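# Fold a napkin diagonally into a flat triangle

## Task

Fold the napkin along its diagonal so one corner lies on the opposite corner, within about a thumb's width, giving a flat, low triangle whose three points are fully spread out away from the fold line. The whole napkin must rest on the table, clear of every arm base and its mounting parts, and must stay folded with no help from the robot. The carried corner can be placed or dropped onto its partner, but the napkin must never slip out of a gripper while that gripper is sweeping sideways fast enough to throw it, even if the other gripper catches it. At the end, both arms and their hands must hang in free air touching nothing, through the last second after the scene settles, and the scene must settle.

## Robot and tools

Robot: two six-joint arms, left_arm and right_arm, each with a two-finger parallel gripper. The names are labels only and do not match sides of any camera image.

Scene frame (shared by both arms, metres): origin on the table surface midway between the arm bases; +x points out across the table, +z points up, and left_arm sits toward +y. Each result has a state line per arm with end_effector_position (the point between the finger pads, about 1 cm back from the tips) and end_effector_quat_wxyz. These printed positions are approximate, worse at full reach. In the gripper's own frame the fingers point along +z and spread along y.

Joint order: every row and every per-joint list in results uses this order per arm: shoulder, elbow, wrist roll, wrist pitch, waist, wrist yaw, then the gripper opening. Follow this order only. Stated ranges (radians): shoulder 0.000 to 3.142, elbow 0.000 to 3.142, wrist roll -2.094 to 2.094, wrist pitch -1.571 to 1.571, waist -2.618 to 3.054, wrist yaw -1.571 to 1.571. Actual stops may differ by up to 0.036 rad. A target more than 0.036 rad beyond a stated end, and further out than the current angle, gets the call rejected; a target past the real stop is clipped there and the result prints "joint sent to its limit" (absence of that line proves nothing).

Row format: one flat list of 14 numbers, always for both arms: left_arm's six joint angles then its opening, then right_arm's six angles then its opening. Joint values are absolute target angles in radians, not offsets. Opening ranges from -1 (closed) to +1 (fully open, pad gap 0.094 m).

execute_actions(actions): a list of actions, run in sequence. Each action is a table of up to 15 rows; each row lasts one control step of 1/30 s, and if fewer than 15 rows are given, the final row is repeated to fill 15 steps. An empty list just returns the current state and images. The controller limits how far a sent target may lead the measured angle per step (waist 0.202, shoulder 0.258, elbow 0.238, wrist pitch 0.573, wrist yaw and roll 0.522 rad), and shrinks all of an arm's targets toward its measured angles if they would move the gripper more than 70 mm at once. So long motions need several actions; an unfinished motion may not complete on its own, so resend the remainder. To keep a joint where it is, resend its value from the "Joint targets" line.

move(target, speed, blocking): target is one 14-number row of absolute angles and openings. All joints of both arms travel in lockstep so they arrive together, meaning grippers trace curves. speed (0.01 to 2 rad/s, default 0.5) caps the joint with the longest travel. Durations are clamped to 0.5 to 10 s; longer paths stop short. Motion does not avoid obstacles or the other arm. Finger openings are sent at the start. Faster moves and targets deeper past a contact hit or push harder. The result adds a "move:" line: ending (done, off_target, moving, held, fault), limits=held or limits=none, and each arm's joint furthest from target. blocking=false returns after 0.5 s while motion continues; until a result shows it ended, other actions and moves are rejected, so call wait or stop first.

wait(seconds): 0 to 10; lets the scene run with commands held; returns early when a running move ends. stop(): brakes a running move (needs room; fingers continue). zoom_image(camera, region): region [x0, y0, x1, y1] in pixels of the latest image, at most 504 by 504; cameras cam_head_left, cam_head_right, cam_high, cam_low, cam_left_wrist, cam_right_wrist, all 504x504, returned in that order. finished_scene(scene): ends the current scene by its number; irreversible, and the result reports success.

Result lines: Joint positions and Joint velocities per arm (rad, rad/s, then pad gap in m and m/s); Joint targets (current drive targets, which can drift); grip_measured on the command scale (each gripper off by up to about 1 mm); torques per joint (offset, scaled, noisy, nonzero in free air); step readings, with HELD marking steps where an arm's command was held back; "joint command not followed" when a clearance check altered targets.

Gripping cloth: to hold, command an opening about 0.03 below grip_measured; a smaller margin grips more gently. Pads press roughly 50 to 62 N each, less on thin material (under about 2 mm) and sometimes more at first contact.

Avoid: letting go of the corner during a quick sideways sweep; dragging the napkin off the table or onto a base; arms striking or pushing each other, which can end the scene; slams and hard pushes into the table. Holding loads heats motors: MOTOR HOT appears from 75 °C, at 90 °C the arm halts for 10 s, at 100 °C it goes limp and drops; these show as OVER-TEMPERATURE FAULT lines. Finish with both grippers lifted clear of napkin and table, then let the scene settle.

Each tool is called by a JSON object that holds its "name" and its "arguments".

## Session

{"name": "execute_actions", "arguments": {"actions": []}}

Scene clock: 0.00 s.
left_arm: end_effector_position=(+0.3971, +0.2195, +0.1486) grip_measured=-0.970 end_effector_quat_wxyz=(+0.300, +0.219, +0.925, -0.076) | right_arm: end_effector_position=(+0.4178, -0.2660, +0.4113) grip_measured=+1.000 end_effector_quat_wxyz=(+0.706, -0.064, +0.703, +0.059)
Joint names: [shoulder, elbow, wrist roll, wrist pitch, waist, wrist yaw]
Joint positions: left_arm=[ 1.445  1.083  0.094 -0.583 -0.482  0.079  0.001] | right_arm=[ 1.052  1.061 -0.008 -0.004 -0.005  0.016  0.094]
Joint velocities: left_arm=[-0.012 -0.007  0.051 -0.051 -0.007  0.037 -0.   ] | right_arm=[-0.017  0.007 -0.051  0.037  0.012 -0.022  0.   ]
Joint torques (N m, as the arm reports them, + toward a larger angle): no reading
Motor temperatures (°C, as the motors report them): left_arm=[19 18 18 21 16 16] | right_arm=[20 16 17 18 19 17]
Joint targets: left_arm=[1.438 1.090 0.093 -0.581 -0.482 0.083] | right_arm=[1.045 1.073 -0.005 -0.001 -0.005 0.016]

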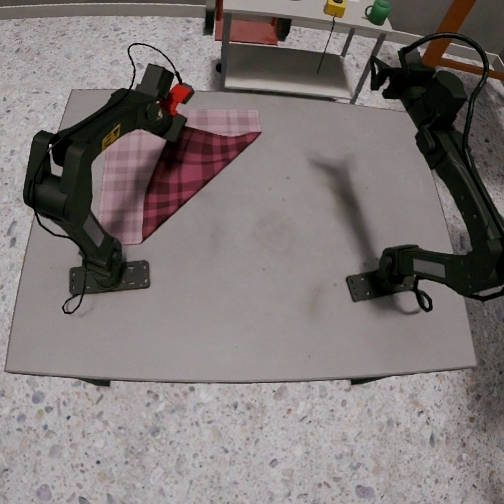

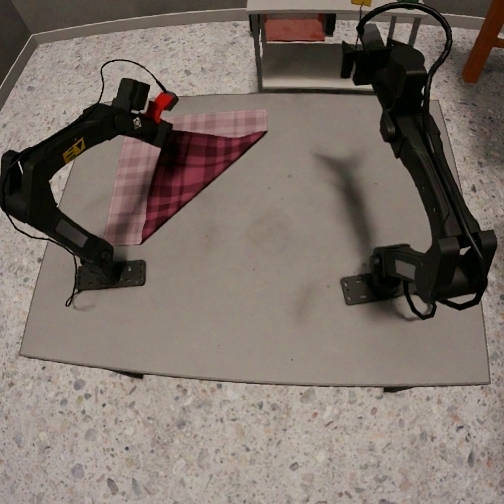

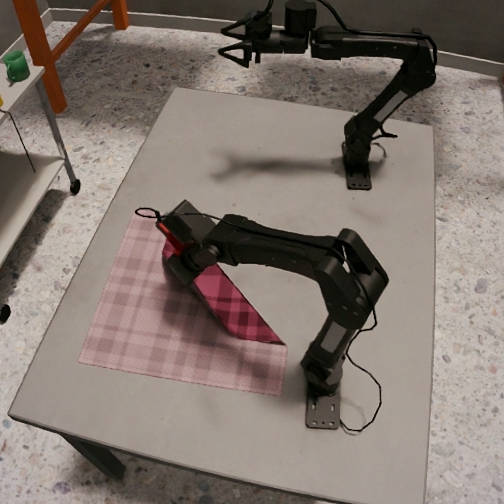

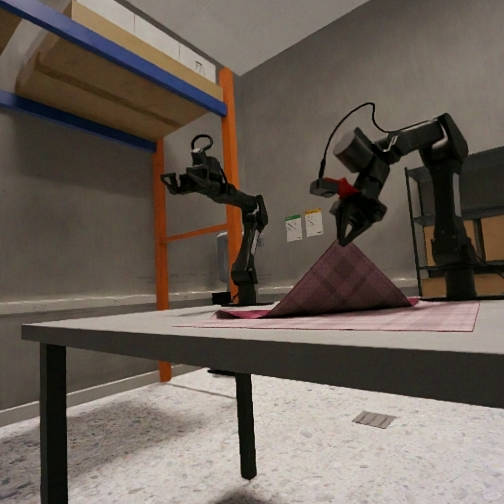

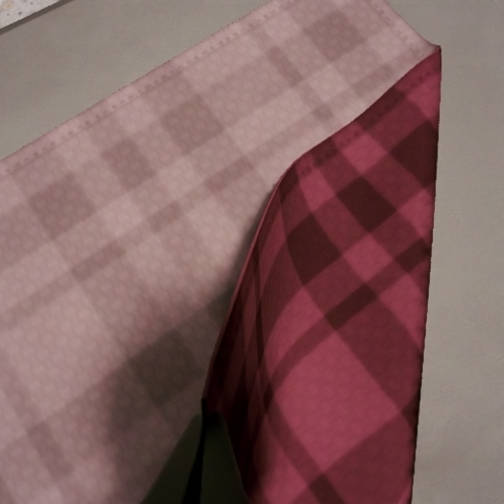

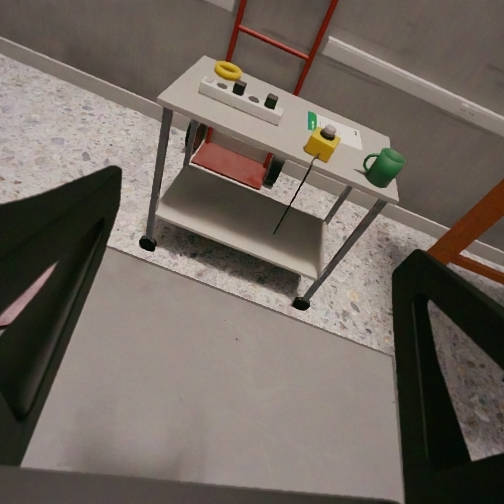

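{"name": "move", "arguments": {"target": [2.07,1.58,0.093,-0.5,-0.11,0.083,-1,1.045,1.073,-0.005,-0.001,-0.005,0.016,1], "speed": 0.25}}

Scene clock: 5.17 s.
left_arm: end_effector_position=(+0.5573, +0.3602, +0.0713) grip_measured=-0.970 end_effector_quat_wxyz=(+0.269, +0.044, +0.962, -0.022) | right_arm: end_effector_position=(+0.4178, -0.2660, +0.4113) grip_measured=+1.000 end_effector_quat_wxyz=(+0.706, -0.064, +0.703, +0.059)
Joint names: [shoulder, elbow, wrist roll, wrist pitch, waist, wrist yaw]
Joint positions: left_arm=[ 2.062  1.549  0.094 -0.516 -0.113  0.079  0.001] | right_arm=[ 1.052  1.061 -0.008 -0.004 -0.005  0.016  0.094]
Joint velocities: left_arm=[ 0.002 -0.002 -0.037 -0.051 -0.012  0.007 -0.   ] | right_arm=[ 0.007  0.002 -0.037  0.022 -0.002 -0.037  0.   ]
Joint torques (N m, as the arm reports them, + toward a larger angle): left_arm=[-10.91   8.6    0.01   1.3    0.22   0.09] | right_arm=[-2.44  8.01  0.04  1.68  0.   -0.01]
Motor temperatures (°C, as the motors report them): left_arm=[20 19 18 22 16 16] | right_arm=[20 16 17 19 19 17]
Joint targets: left_arm=[2.070 1.580 0.093 -0.500 -0.110 0.083] | right_arm=[1.045 1.073 -0.005 -0.001 -0.005 0.016]
move: off_target (left_arm); limits=none; left_arm: farthest joint: the elbow, 0.031 radians from its target (0.497 radians at the start); right_arm: farthest joint: the elbow, 0.012 radians from its target (0.012 radians at the start)

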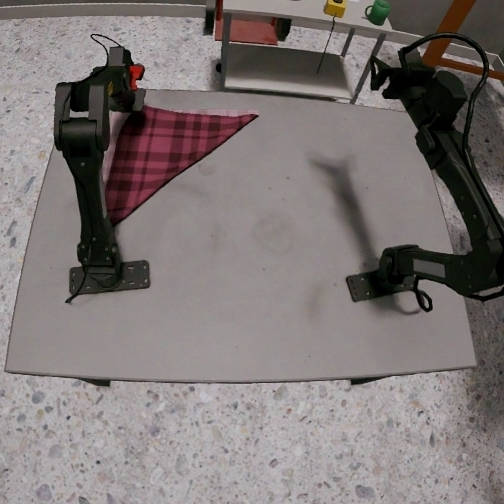

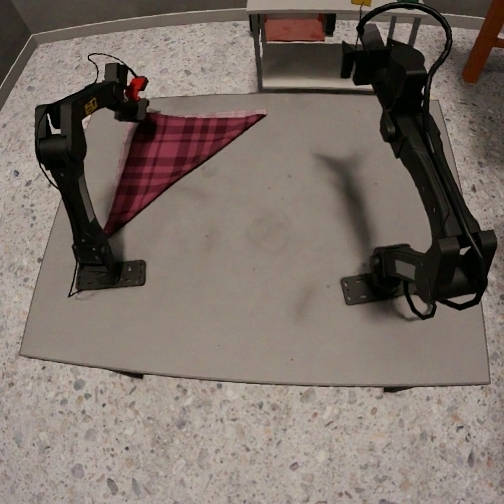

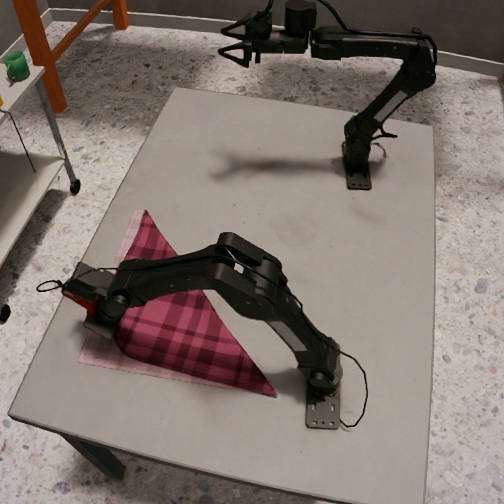

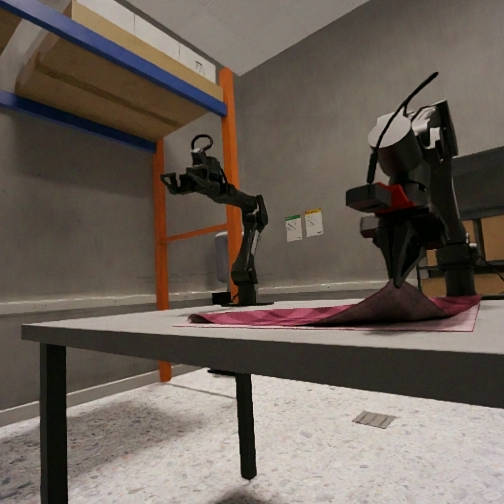

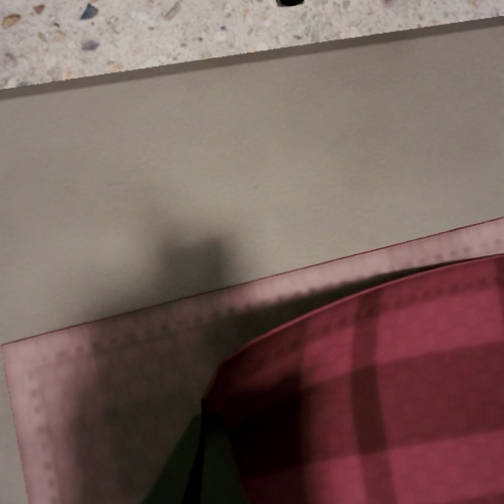

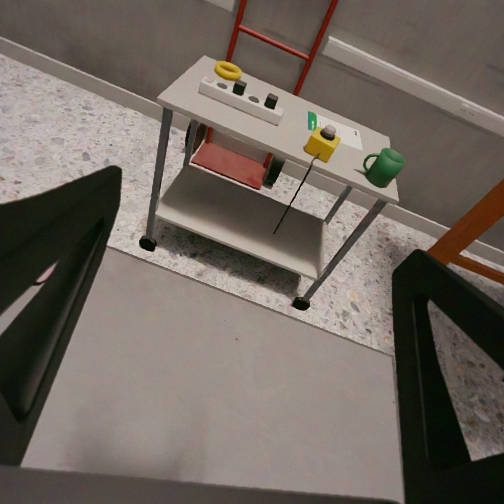

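{"name": "move", "arguments": {"target": [2.22,1.69,0.093,-0.46,-0.035,0.083,-1,1.045,1.073,-0.005,-0.001,-0.005,0.016,1], "speed": 0.12}}

Scene clock: 10.20 s.
left_arm: end_effector_position=(+0.5868, +0.4001, +0.0425) grip_measured=-0.970 end_effector_quat_wxyz=(+0.272, +0.010, +0.962, -0.013) | right_arm: end_effector_position=(+0.4178, -0.2660, +0.4113) grip_measured=+1.000 end_effector_quat_wxyz=(+0.706, -0.064, +0.703, +0.059)
Joint names: [shoulder, elbow, wrist roll, wrist pitch, waist, wrist yaw]
Joint positions: left_arm=[ 2.208  1.661  0.094 -0.477 -0.042  0.079  0.001] | right_arm=[ 1.052  1.061 -0.008 -0.004 -0.005  0.016  0.094]
Joint velocities: left_arm=[ 0.002 -0.007  0.037  0.007  0.002  0.037  0.   ] | right_arm=[-0.002 -0.007 -0.022  0.037 -0.007  0.007  0.   ]
Joint torques (N m, as the arm reports them, + toward a larger angle): left_arm=[-11.95   8.43   0.     1.24   0.6    0.11] | right_arm=[-2.44  7.84  0.03  1.68 -0.11  0.  ]
Motor temperatures (°C, as the motors report them): left_arm=[21 19 18 22 16 16] | right_arm=[20 17 17 20 19 17]
Joint targets: left_arm=[2.220 1.690 0.093 -0.460 -0.035 0.083] | right_arm=[1.045 1.073 -0.005 -0.001 -0.005 0.016]
move: off_target (left_arm); limits=none; left_arm: farthest joint: the elbow, 0.029 radians from its target (0.141 radians at the start); right_arm: farthest joint: the elbow, 0.012 radians from its target (0.012 radians at the start)

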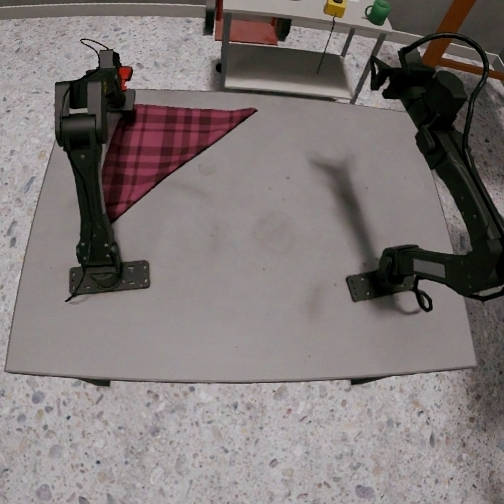

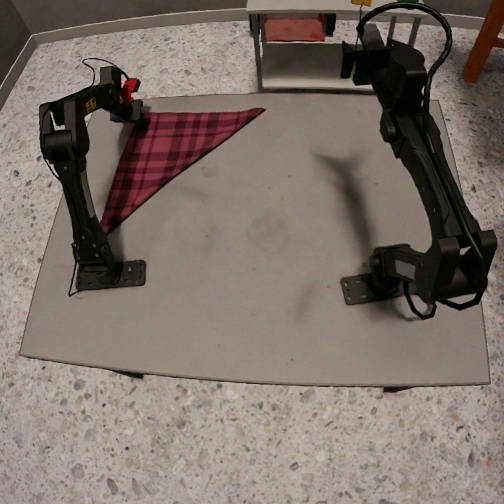

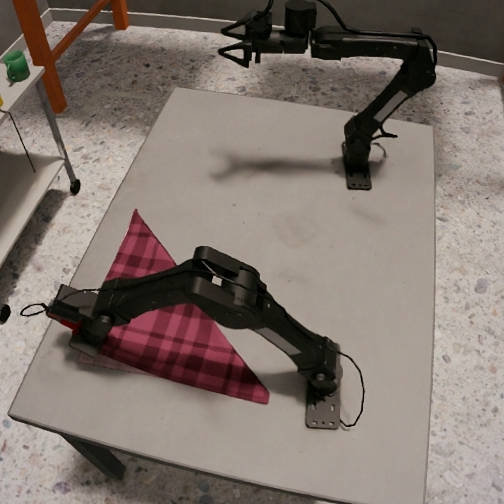

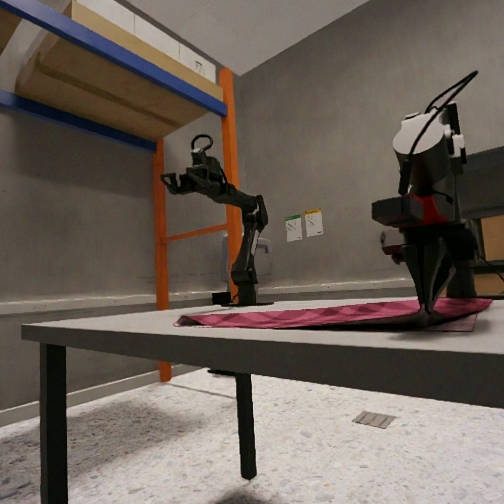

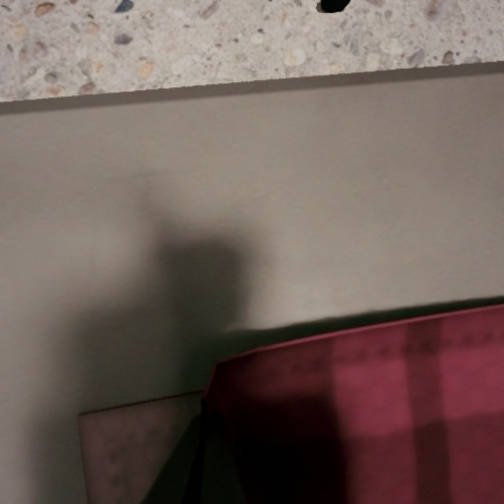

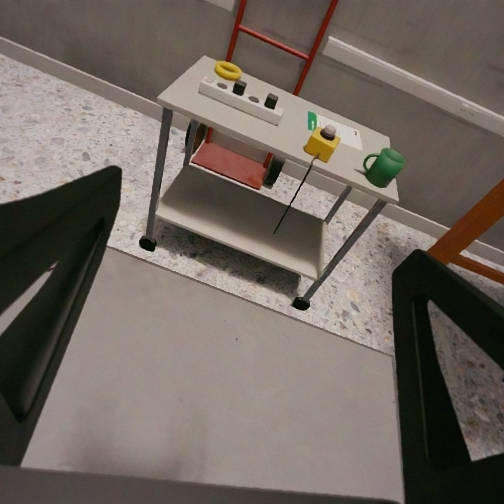

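Overshot in x by about 1 cm and short in y.

{"name": "move", "arguments": {"target": [2.16,1.60,0.093,-0.46,0.0,0.083,-1,1.045,1.073,-0.005,-0.001,-0.005,0.016,1], "speed": 0.08}}

Scene clock: 13.20 s.
left_arm: end_effector_position=(+0.5744, +0.4176, +0.0384) grip_measured=-0.971 end_effector_quat_wxyz=(+0.263, -0.007, +0.965, -0.009) | right_arm: end_effector_position=(+0.4178, -0.2660, +0.4113) grip_measured=+1.000 end_effector_quat_wxyz=(+0.706, -0.064, +0.703, +0.059)
Joint names: [shoulder, elbow, wrist roll, wrist pitch, waist, wrist yaw]
Joint positions: left_arm=[ 2.185  1.615  0.094 -0.474 -0.007  0.079  0.001] | right_arm=[ 1.052  1.061 -0.008 -0.004 -0.005  0.016  0.094]
Joint velocities: left_arm=[ 0.012  0.017 -0.051  0.007  0.007  0.007  0.001] | right_arm=[ 0.007  0.002 -0.022 -0.022 -0.017  0.022  0.   ]
Joint torques (N m, as the arm reports them, + toward a larger angle): left_arm=[-14.55   5.03  -0.01   1.17   0.62   0.12] | right_arm=[-2.52  7.97  0.03  1.67 -0.02  0.  ]
Motor temperatures (°C, as the motors report them): left_arm=[21 19 18 23 16 16] | right_arm=[20 17 17 21 19 17]
Joint targets: left_arm=[2.160 1.600 0.093 -0.460 0.000 0.083] | right_arm=[1.045 1.073 -0.005 -0.001 -0.005 0.016]
move: off_target (left_arm); limits=none; left_arm: farthest joint: the shoulder, 0.025 radians from its target (0.048 radians at the start); right_arm: farthest joint: the elbow, 0.012 radians from its target (0.012 radians at the start)

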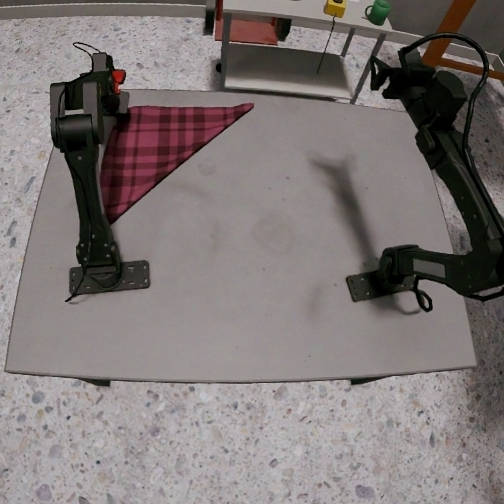

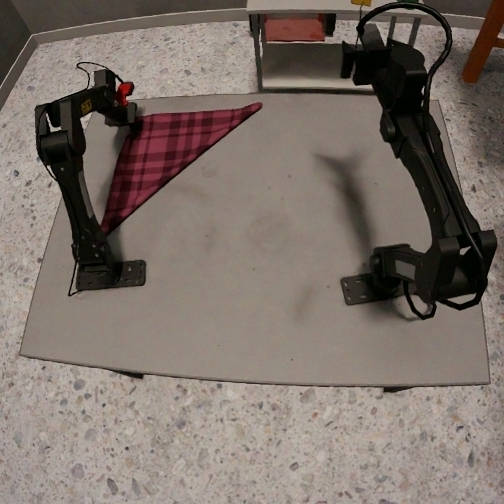

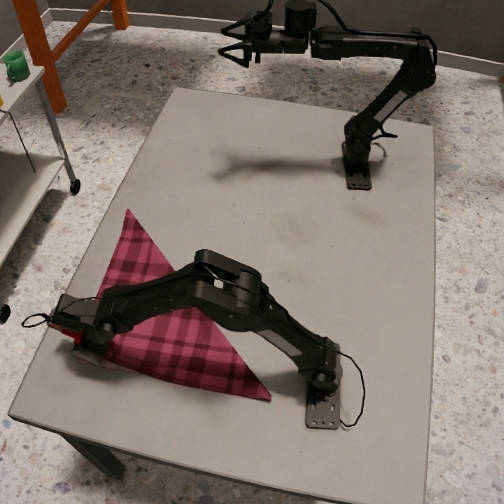

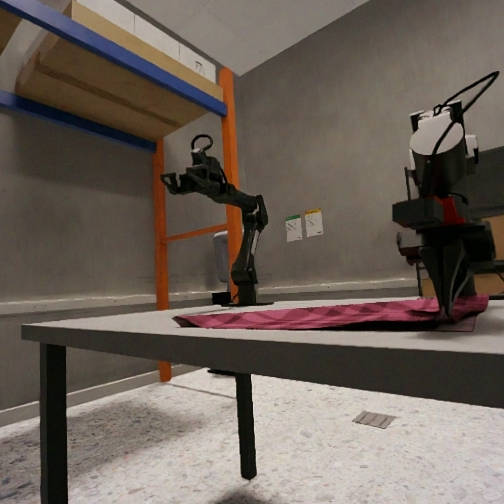

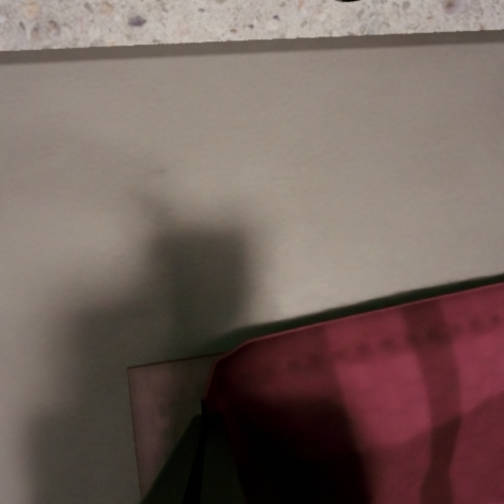

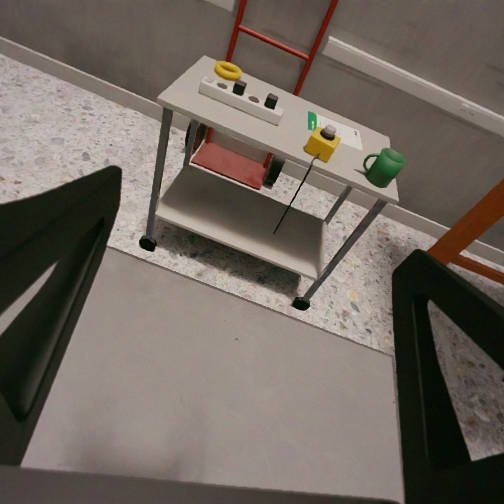

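{"name": "move", "arguments": {"target": [2.16,1.60,0.093,-0.46,-0.03,0.083,-1,1.045,1.073,-0.005,-0.001,-0.005,0.016,1], "speed": 0.05}}

{"name": "move", "arguments": {"target": [2.16,1.60,0.093,-0.46,-0.03,0.083,-0.3,1.045,1.073,-0.005,-0.001,-0.005,0.016,1]}}

{"name": "move", "arguments": {"target": [1.9,1.60,0.093,-0.75,0.02,0.083,-0.3,1.045,1.073,-0.005,-0.001,-0.005,0.016,1], "speed": 0.2}}

Scene clock: 18.43 s.
left_arm: end_effector_position=(+0.5752, +0.4086, +0.0384) grip_measured=-0.971 end_effector_quat_wxyz=(+0.263, +0.001, +0.965, -0.011) | right_arm: end_effector_position=(+0.4178, -0.2660, +0.4113) grip_measured=+1.000 end_effector_quat_wxyz=(+0.706, -0.064, +0.703, +0.059)
Joint names: [shoulder, elbow, wrist roll, wrist pitch, waist, wrist yaw]
Joint positions: left_arm=[ 2.185  1.615  0.094 -0.474 -0.024  0.079  0.001] | right_arm=[ 1.052  1.061 -0.008 -0.004 -0.005  0.016  0.094]
Joint velocities: left_arm=[-0.017  0.007 -0.051  0.066  0.017 -0.007 -0.001] | right_arm=[ 0.007 -0.017  0.066  0.037  0.007 -0.037  0.   ]
Joint torques (N m, as the arm reports them, + toward a larger angle): left_arm=[-14.6    4.97  -0.02   1.23  -0.78   0.11] | right_arm=[-2.43  7.95  0.04  1.66  0.04  0.01]
Motor temperatures (°C, as the motors report them): left_arm=[23 19 18 23 16 16] | right_arm=[20 17 17 22 19 17]
Joint targets: left_arm=[2.160 1.600 0.093 -0.460 -0.030 0.083] | right_arm=[1.045 1.073 -0.005 -0.001 -0.005 0.016]
move: off_target (left_arm); limits=none; left_arm: farthest joint: the shoulder, 0.025 radians from its target (0.025 radians at the start); right_arm: farthest joint: the elbow, 0.012 radians from its target (0.012 radians at the start)

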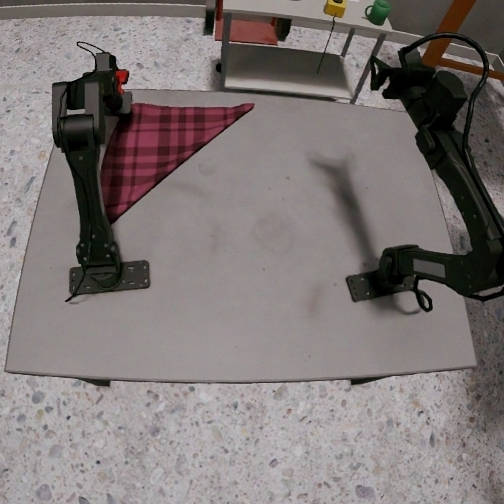

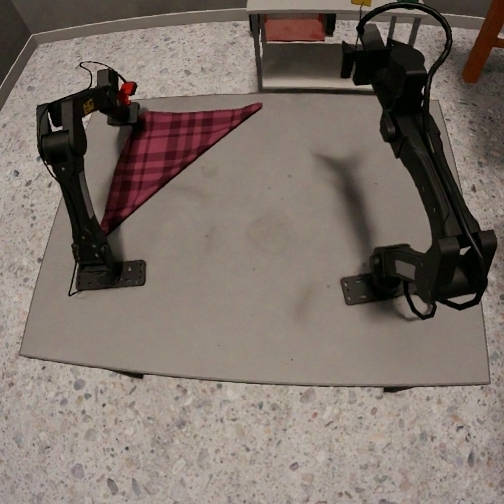

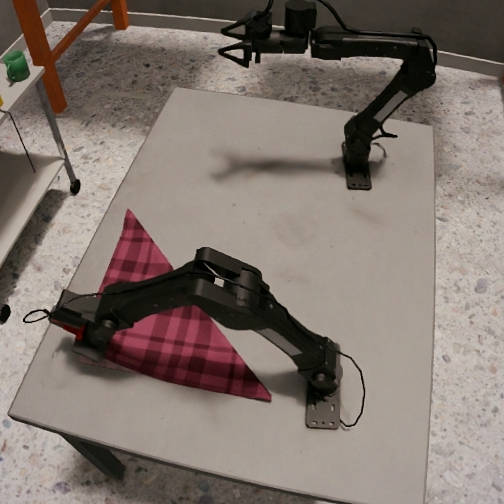

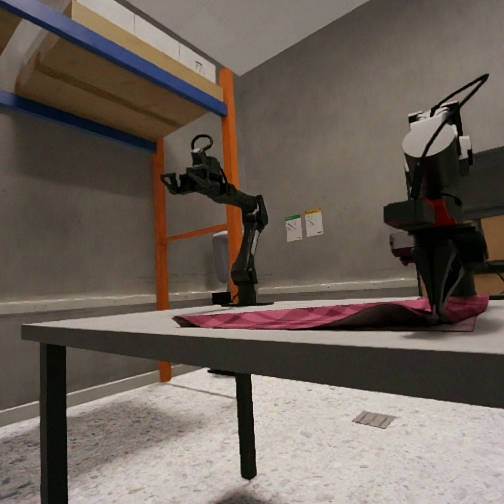

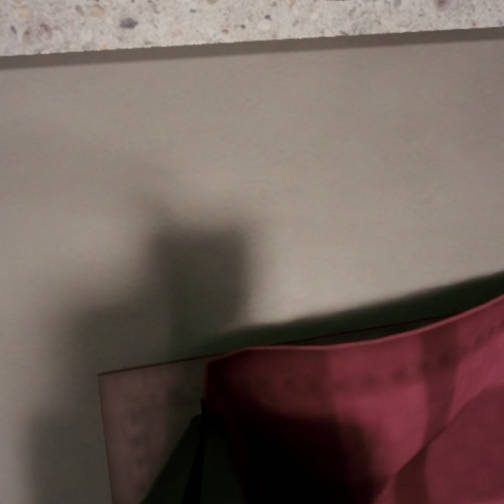

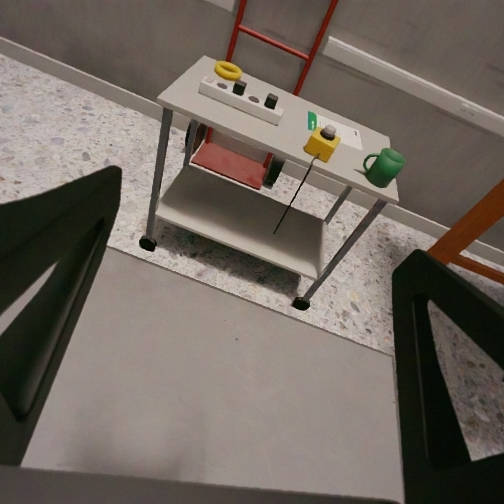

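Scene clock: 19.13 s.
left_arm: end_effector_position=(+0.5752, +0.4086, +0.0384) grip_measured=-0.303 end_effector_quat_wxyz=(+0.263, +0.001, +0.965, -0.011) | right_arm: end_effector_position=(+0.4178, -0.2660, +0.4113) grip_measured=+1.000 end_effector_quat_wxyz=(+0.706, -0.064, +0.703, +0.059)
Joint names: [shoulder, elbow, wrist roll, wrist pitch, waist, wrist yaw]
Joint positions: left_arm=[ 2.185  1.615  0.094 -0.474 -0.024  0.079  0.033] | right_arm=[ 1.052  1.061 -0.008 -0.004 -0.005  0.016  0.094]
Joint velocities: left_arm=[-0.017  0.002 -0.066  0.022  0.002 -0.022 -0.001] | right_arm=[-0.007 -0.007 -0.022 -0.007  0.007  0.022  0.   ]
Joint torques (N m, as the arm reports them, + toward a larger angle): left_arm=[-14.88   5.12  -0.07   1.23  -0.47   0.1 ] | right_arm=[-2.39  7.88  0.04  1.67  0.1  -0.01]
Motor temperatures (°C, as the motors report them): left_arm=[23 19 18 23 16 16] | right_arm=[20 17 17 22 19 17]
Joint targets: left_arm=[2.160 1.600 0.093 -0.460 -0.030 0.083] | right_arm=[1.045 1.073 -0.005 -0.001 -0.005 0.016]
move: off_target (left_arm); limits=none; left_arm: farthest joint: the shoulder, 0.025 radians from its target (0.025 radians at the start); right_arm: farthest joint: the elbow, 0.012 radians from its target (0.012 radians at the start)

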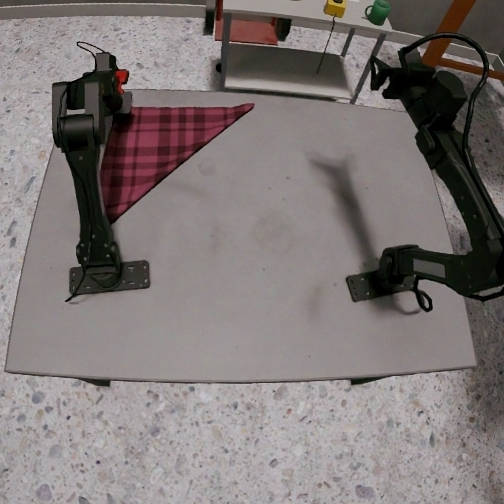

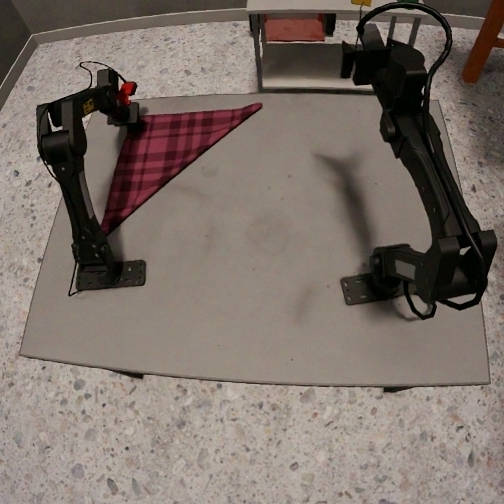

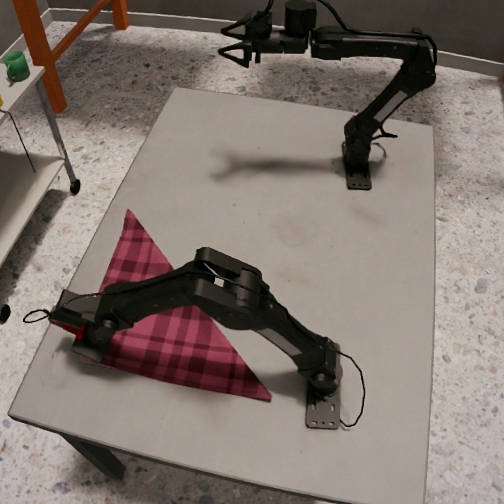

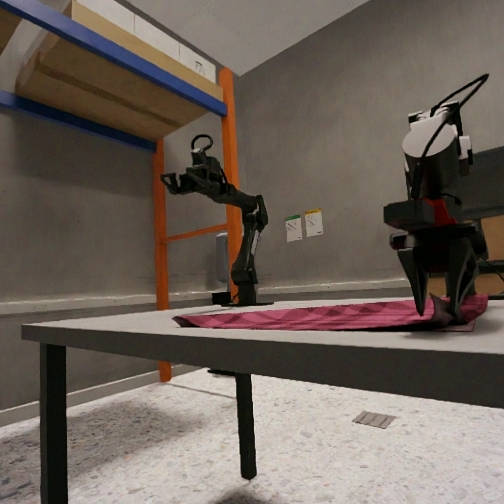

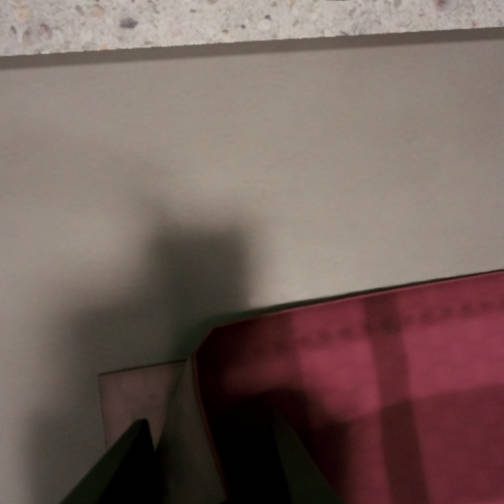

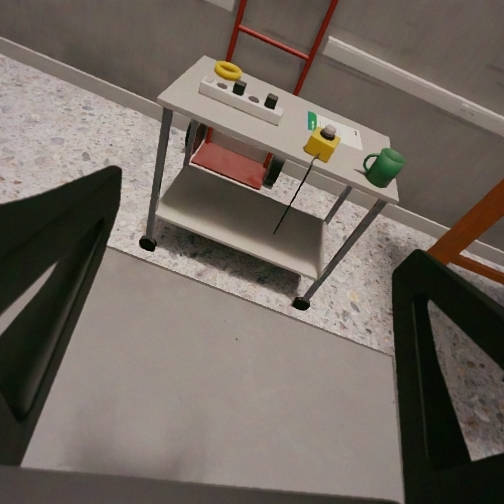

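Scene clock: 21.20 s.
left_arm: end_effector_position=(+0.5251, +0.4205, +0.1357) grip_measured=-0.303 end_effector_quat_wxyz=(+0.263, -0.016, +0.965, -0.007) | right_arm: end_effector_position=(+0.4178, -0.2660, +0.4113) grip_measured=+1.000 end_effector_quat_wxyz=(+0.706, -0.064, +0.703, +0.059)
Joint names: [shoulder, elbow, wrist roll, wrist pitch, waist, wrist yaw]
Joint positions: left_arm=[ 1.921  1.615  0.094 -0.739  0.012  0.079  0.033] | right_arm=[ 1.052  1.061 -0.008 -0.004 -0.005  0.016  0.094]
Joint velocities: left_arm=[-0.002 -0.017  0.007  0.051  0.012  0.022  0.   ] | right_arm=[ 0.002 -0.002  0.007  0.007 -0.027  0.007  0.   ]
Joint torques (N m, as the arm reports them, + toward a larger angle): left_arm=[-12.08   5.1    0.     1.     0.73   0.06] | right_arm=[-2.55  7.91  0.04  1.68  0.08  0.02]
Motor temperatures (°C, as the motors report them): left_arm=[23 19 18 23 16 16] | right_arm=[20 17 17 22 19 17]
Joint targets: left_arm=[1.900 1.600 0.093 -0.750 0.020 0.083] | right_arm=[1.045 1.073 -0.005 -0.001 -0.005 0.016]
move: off_target (left_arm); limits=none; left_arm: farthest joint: the shoulder, 0.021 radians from its target (0.285 radians at the start); right_arm: farthest joint: the elbow, 0.012 radians from its target (0.012 radians at the start)

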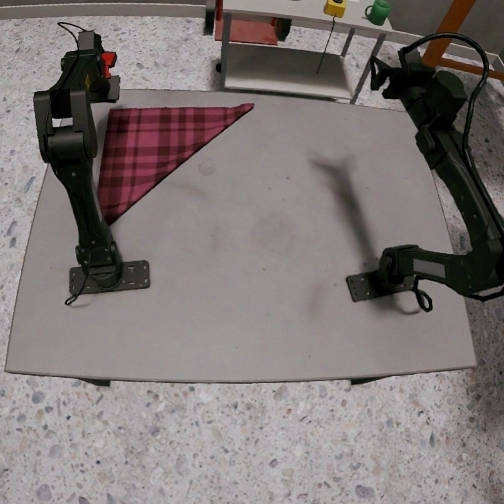

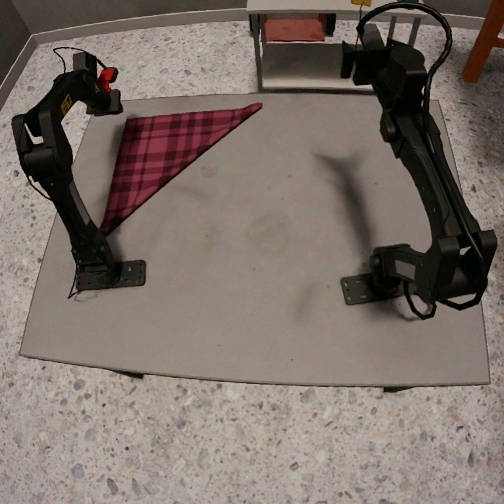

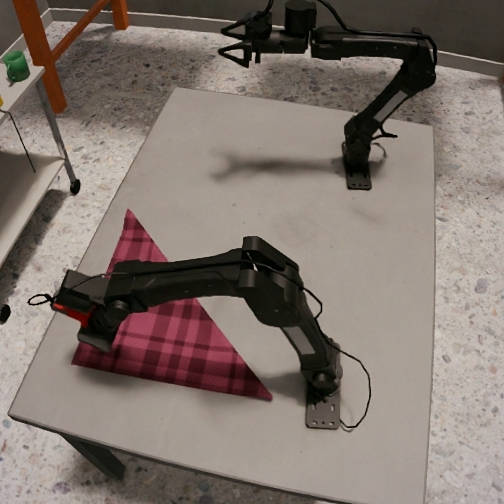

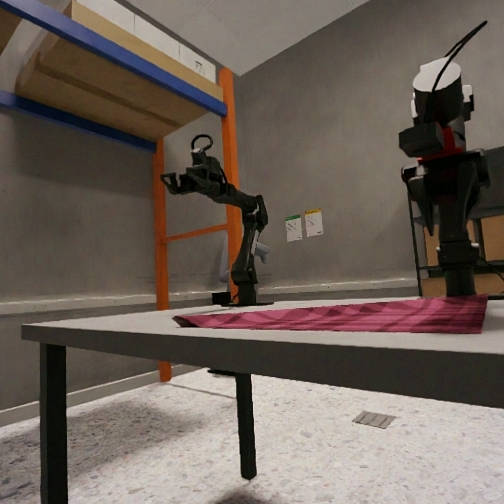

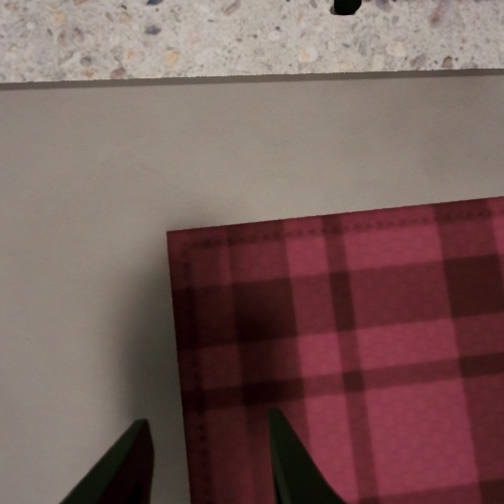

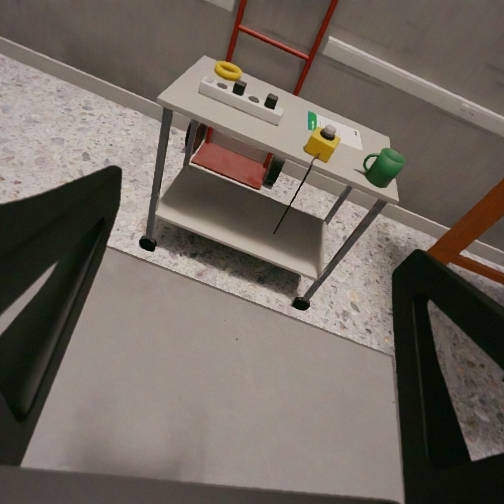

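{"name": "finished_scene", "arguments": {"scene": 2}}

The scene is finished: the task was done.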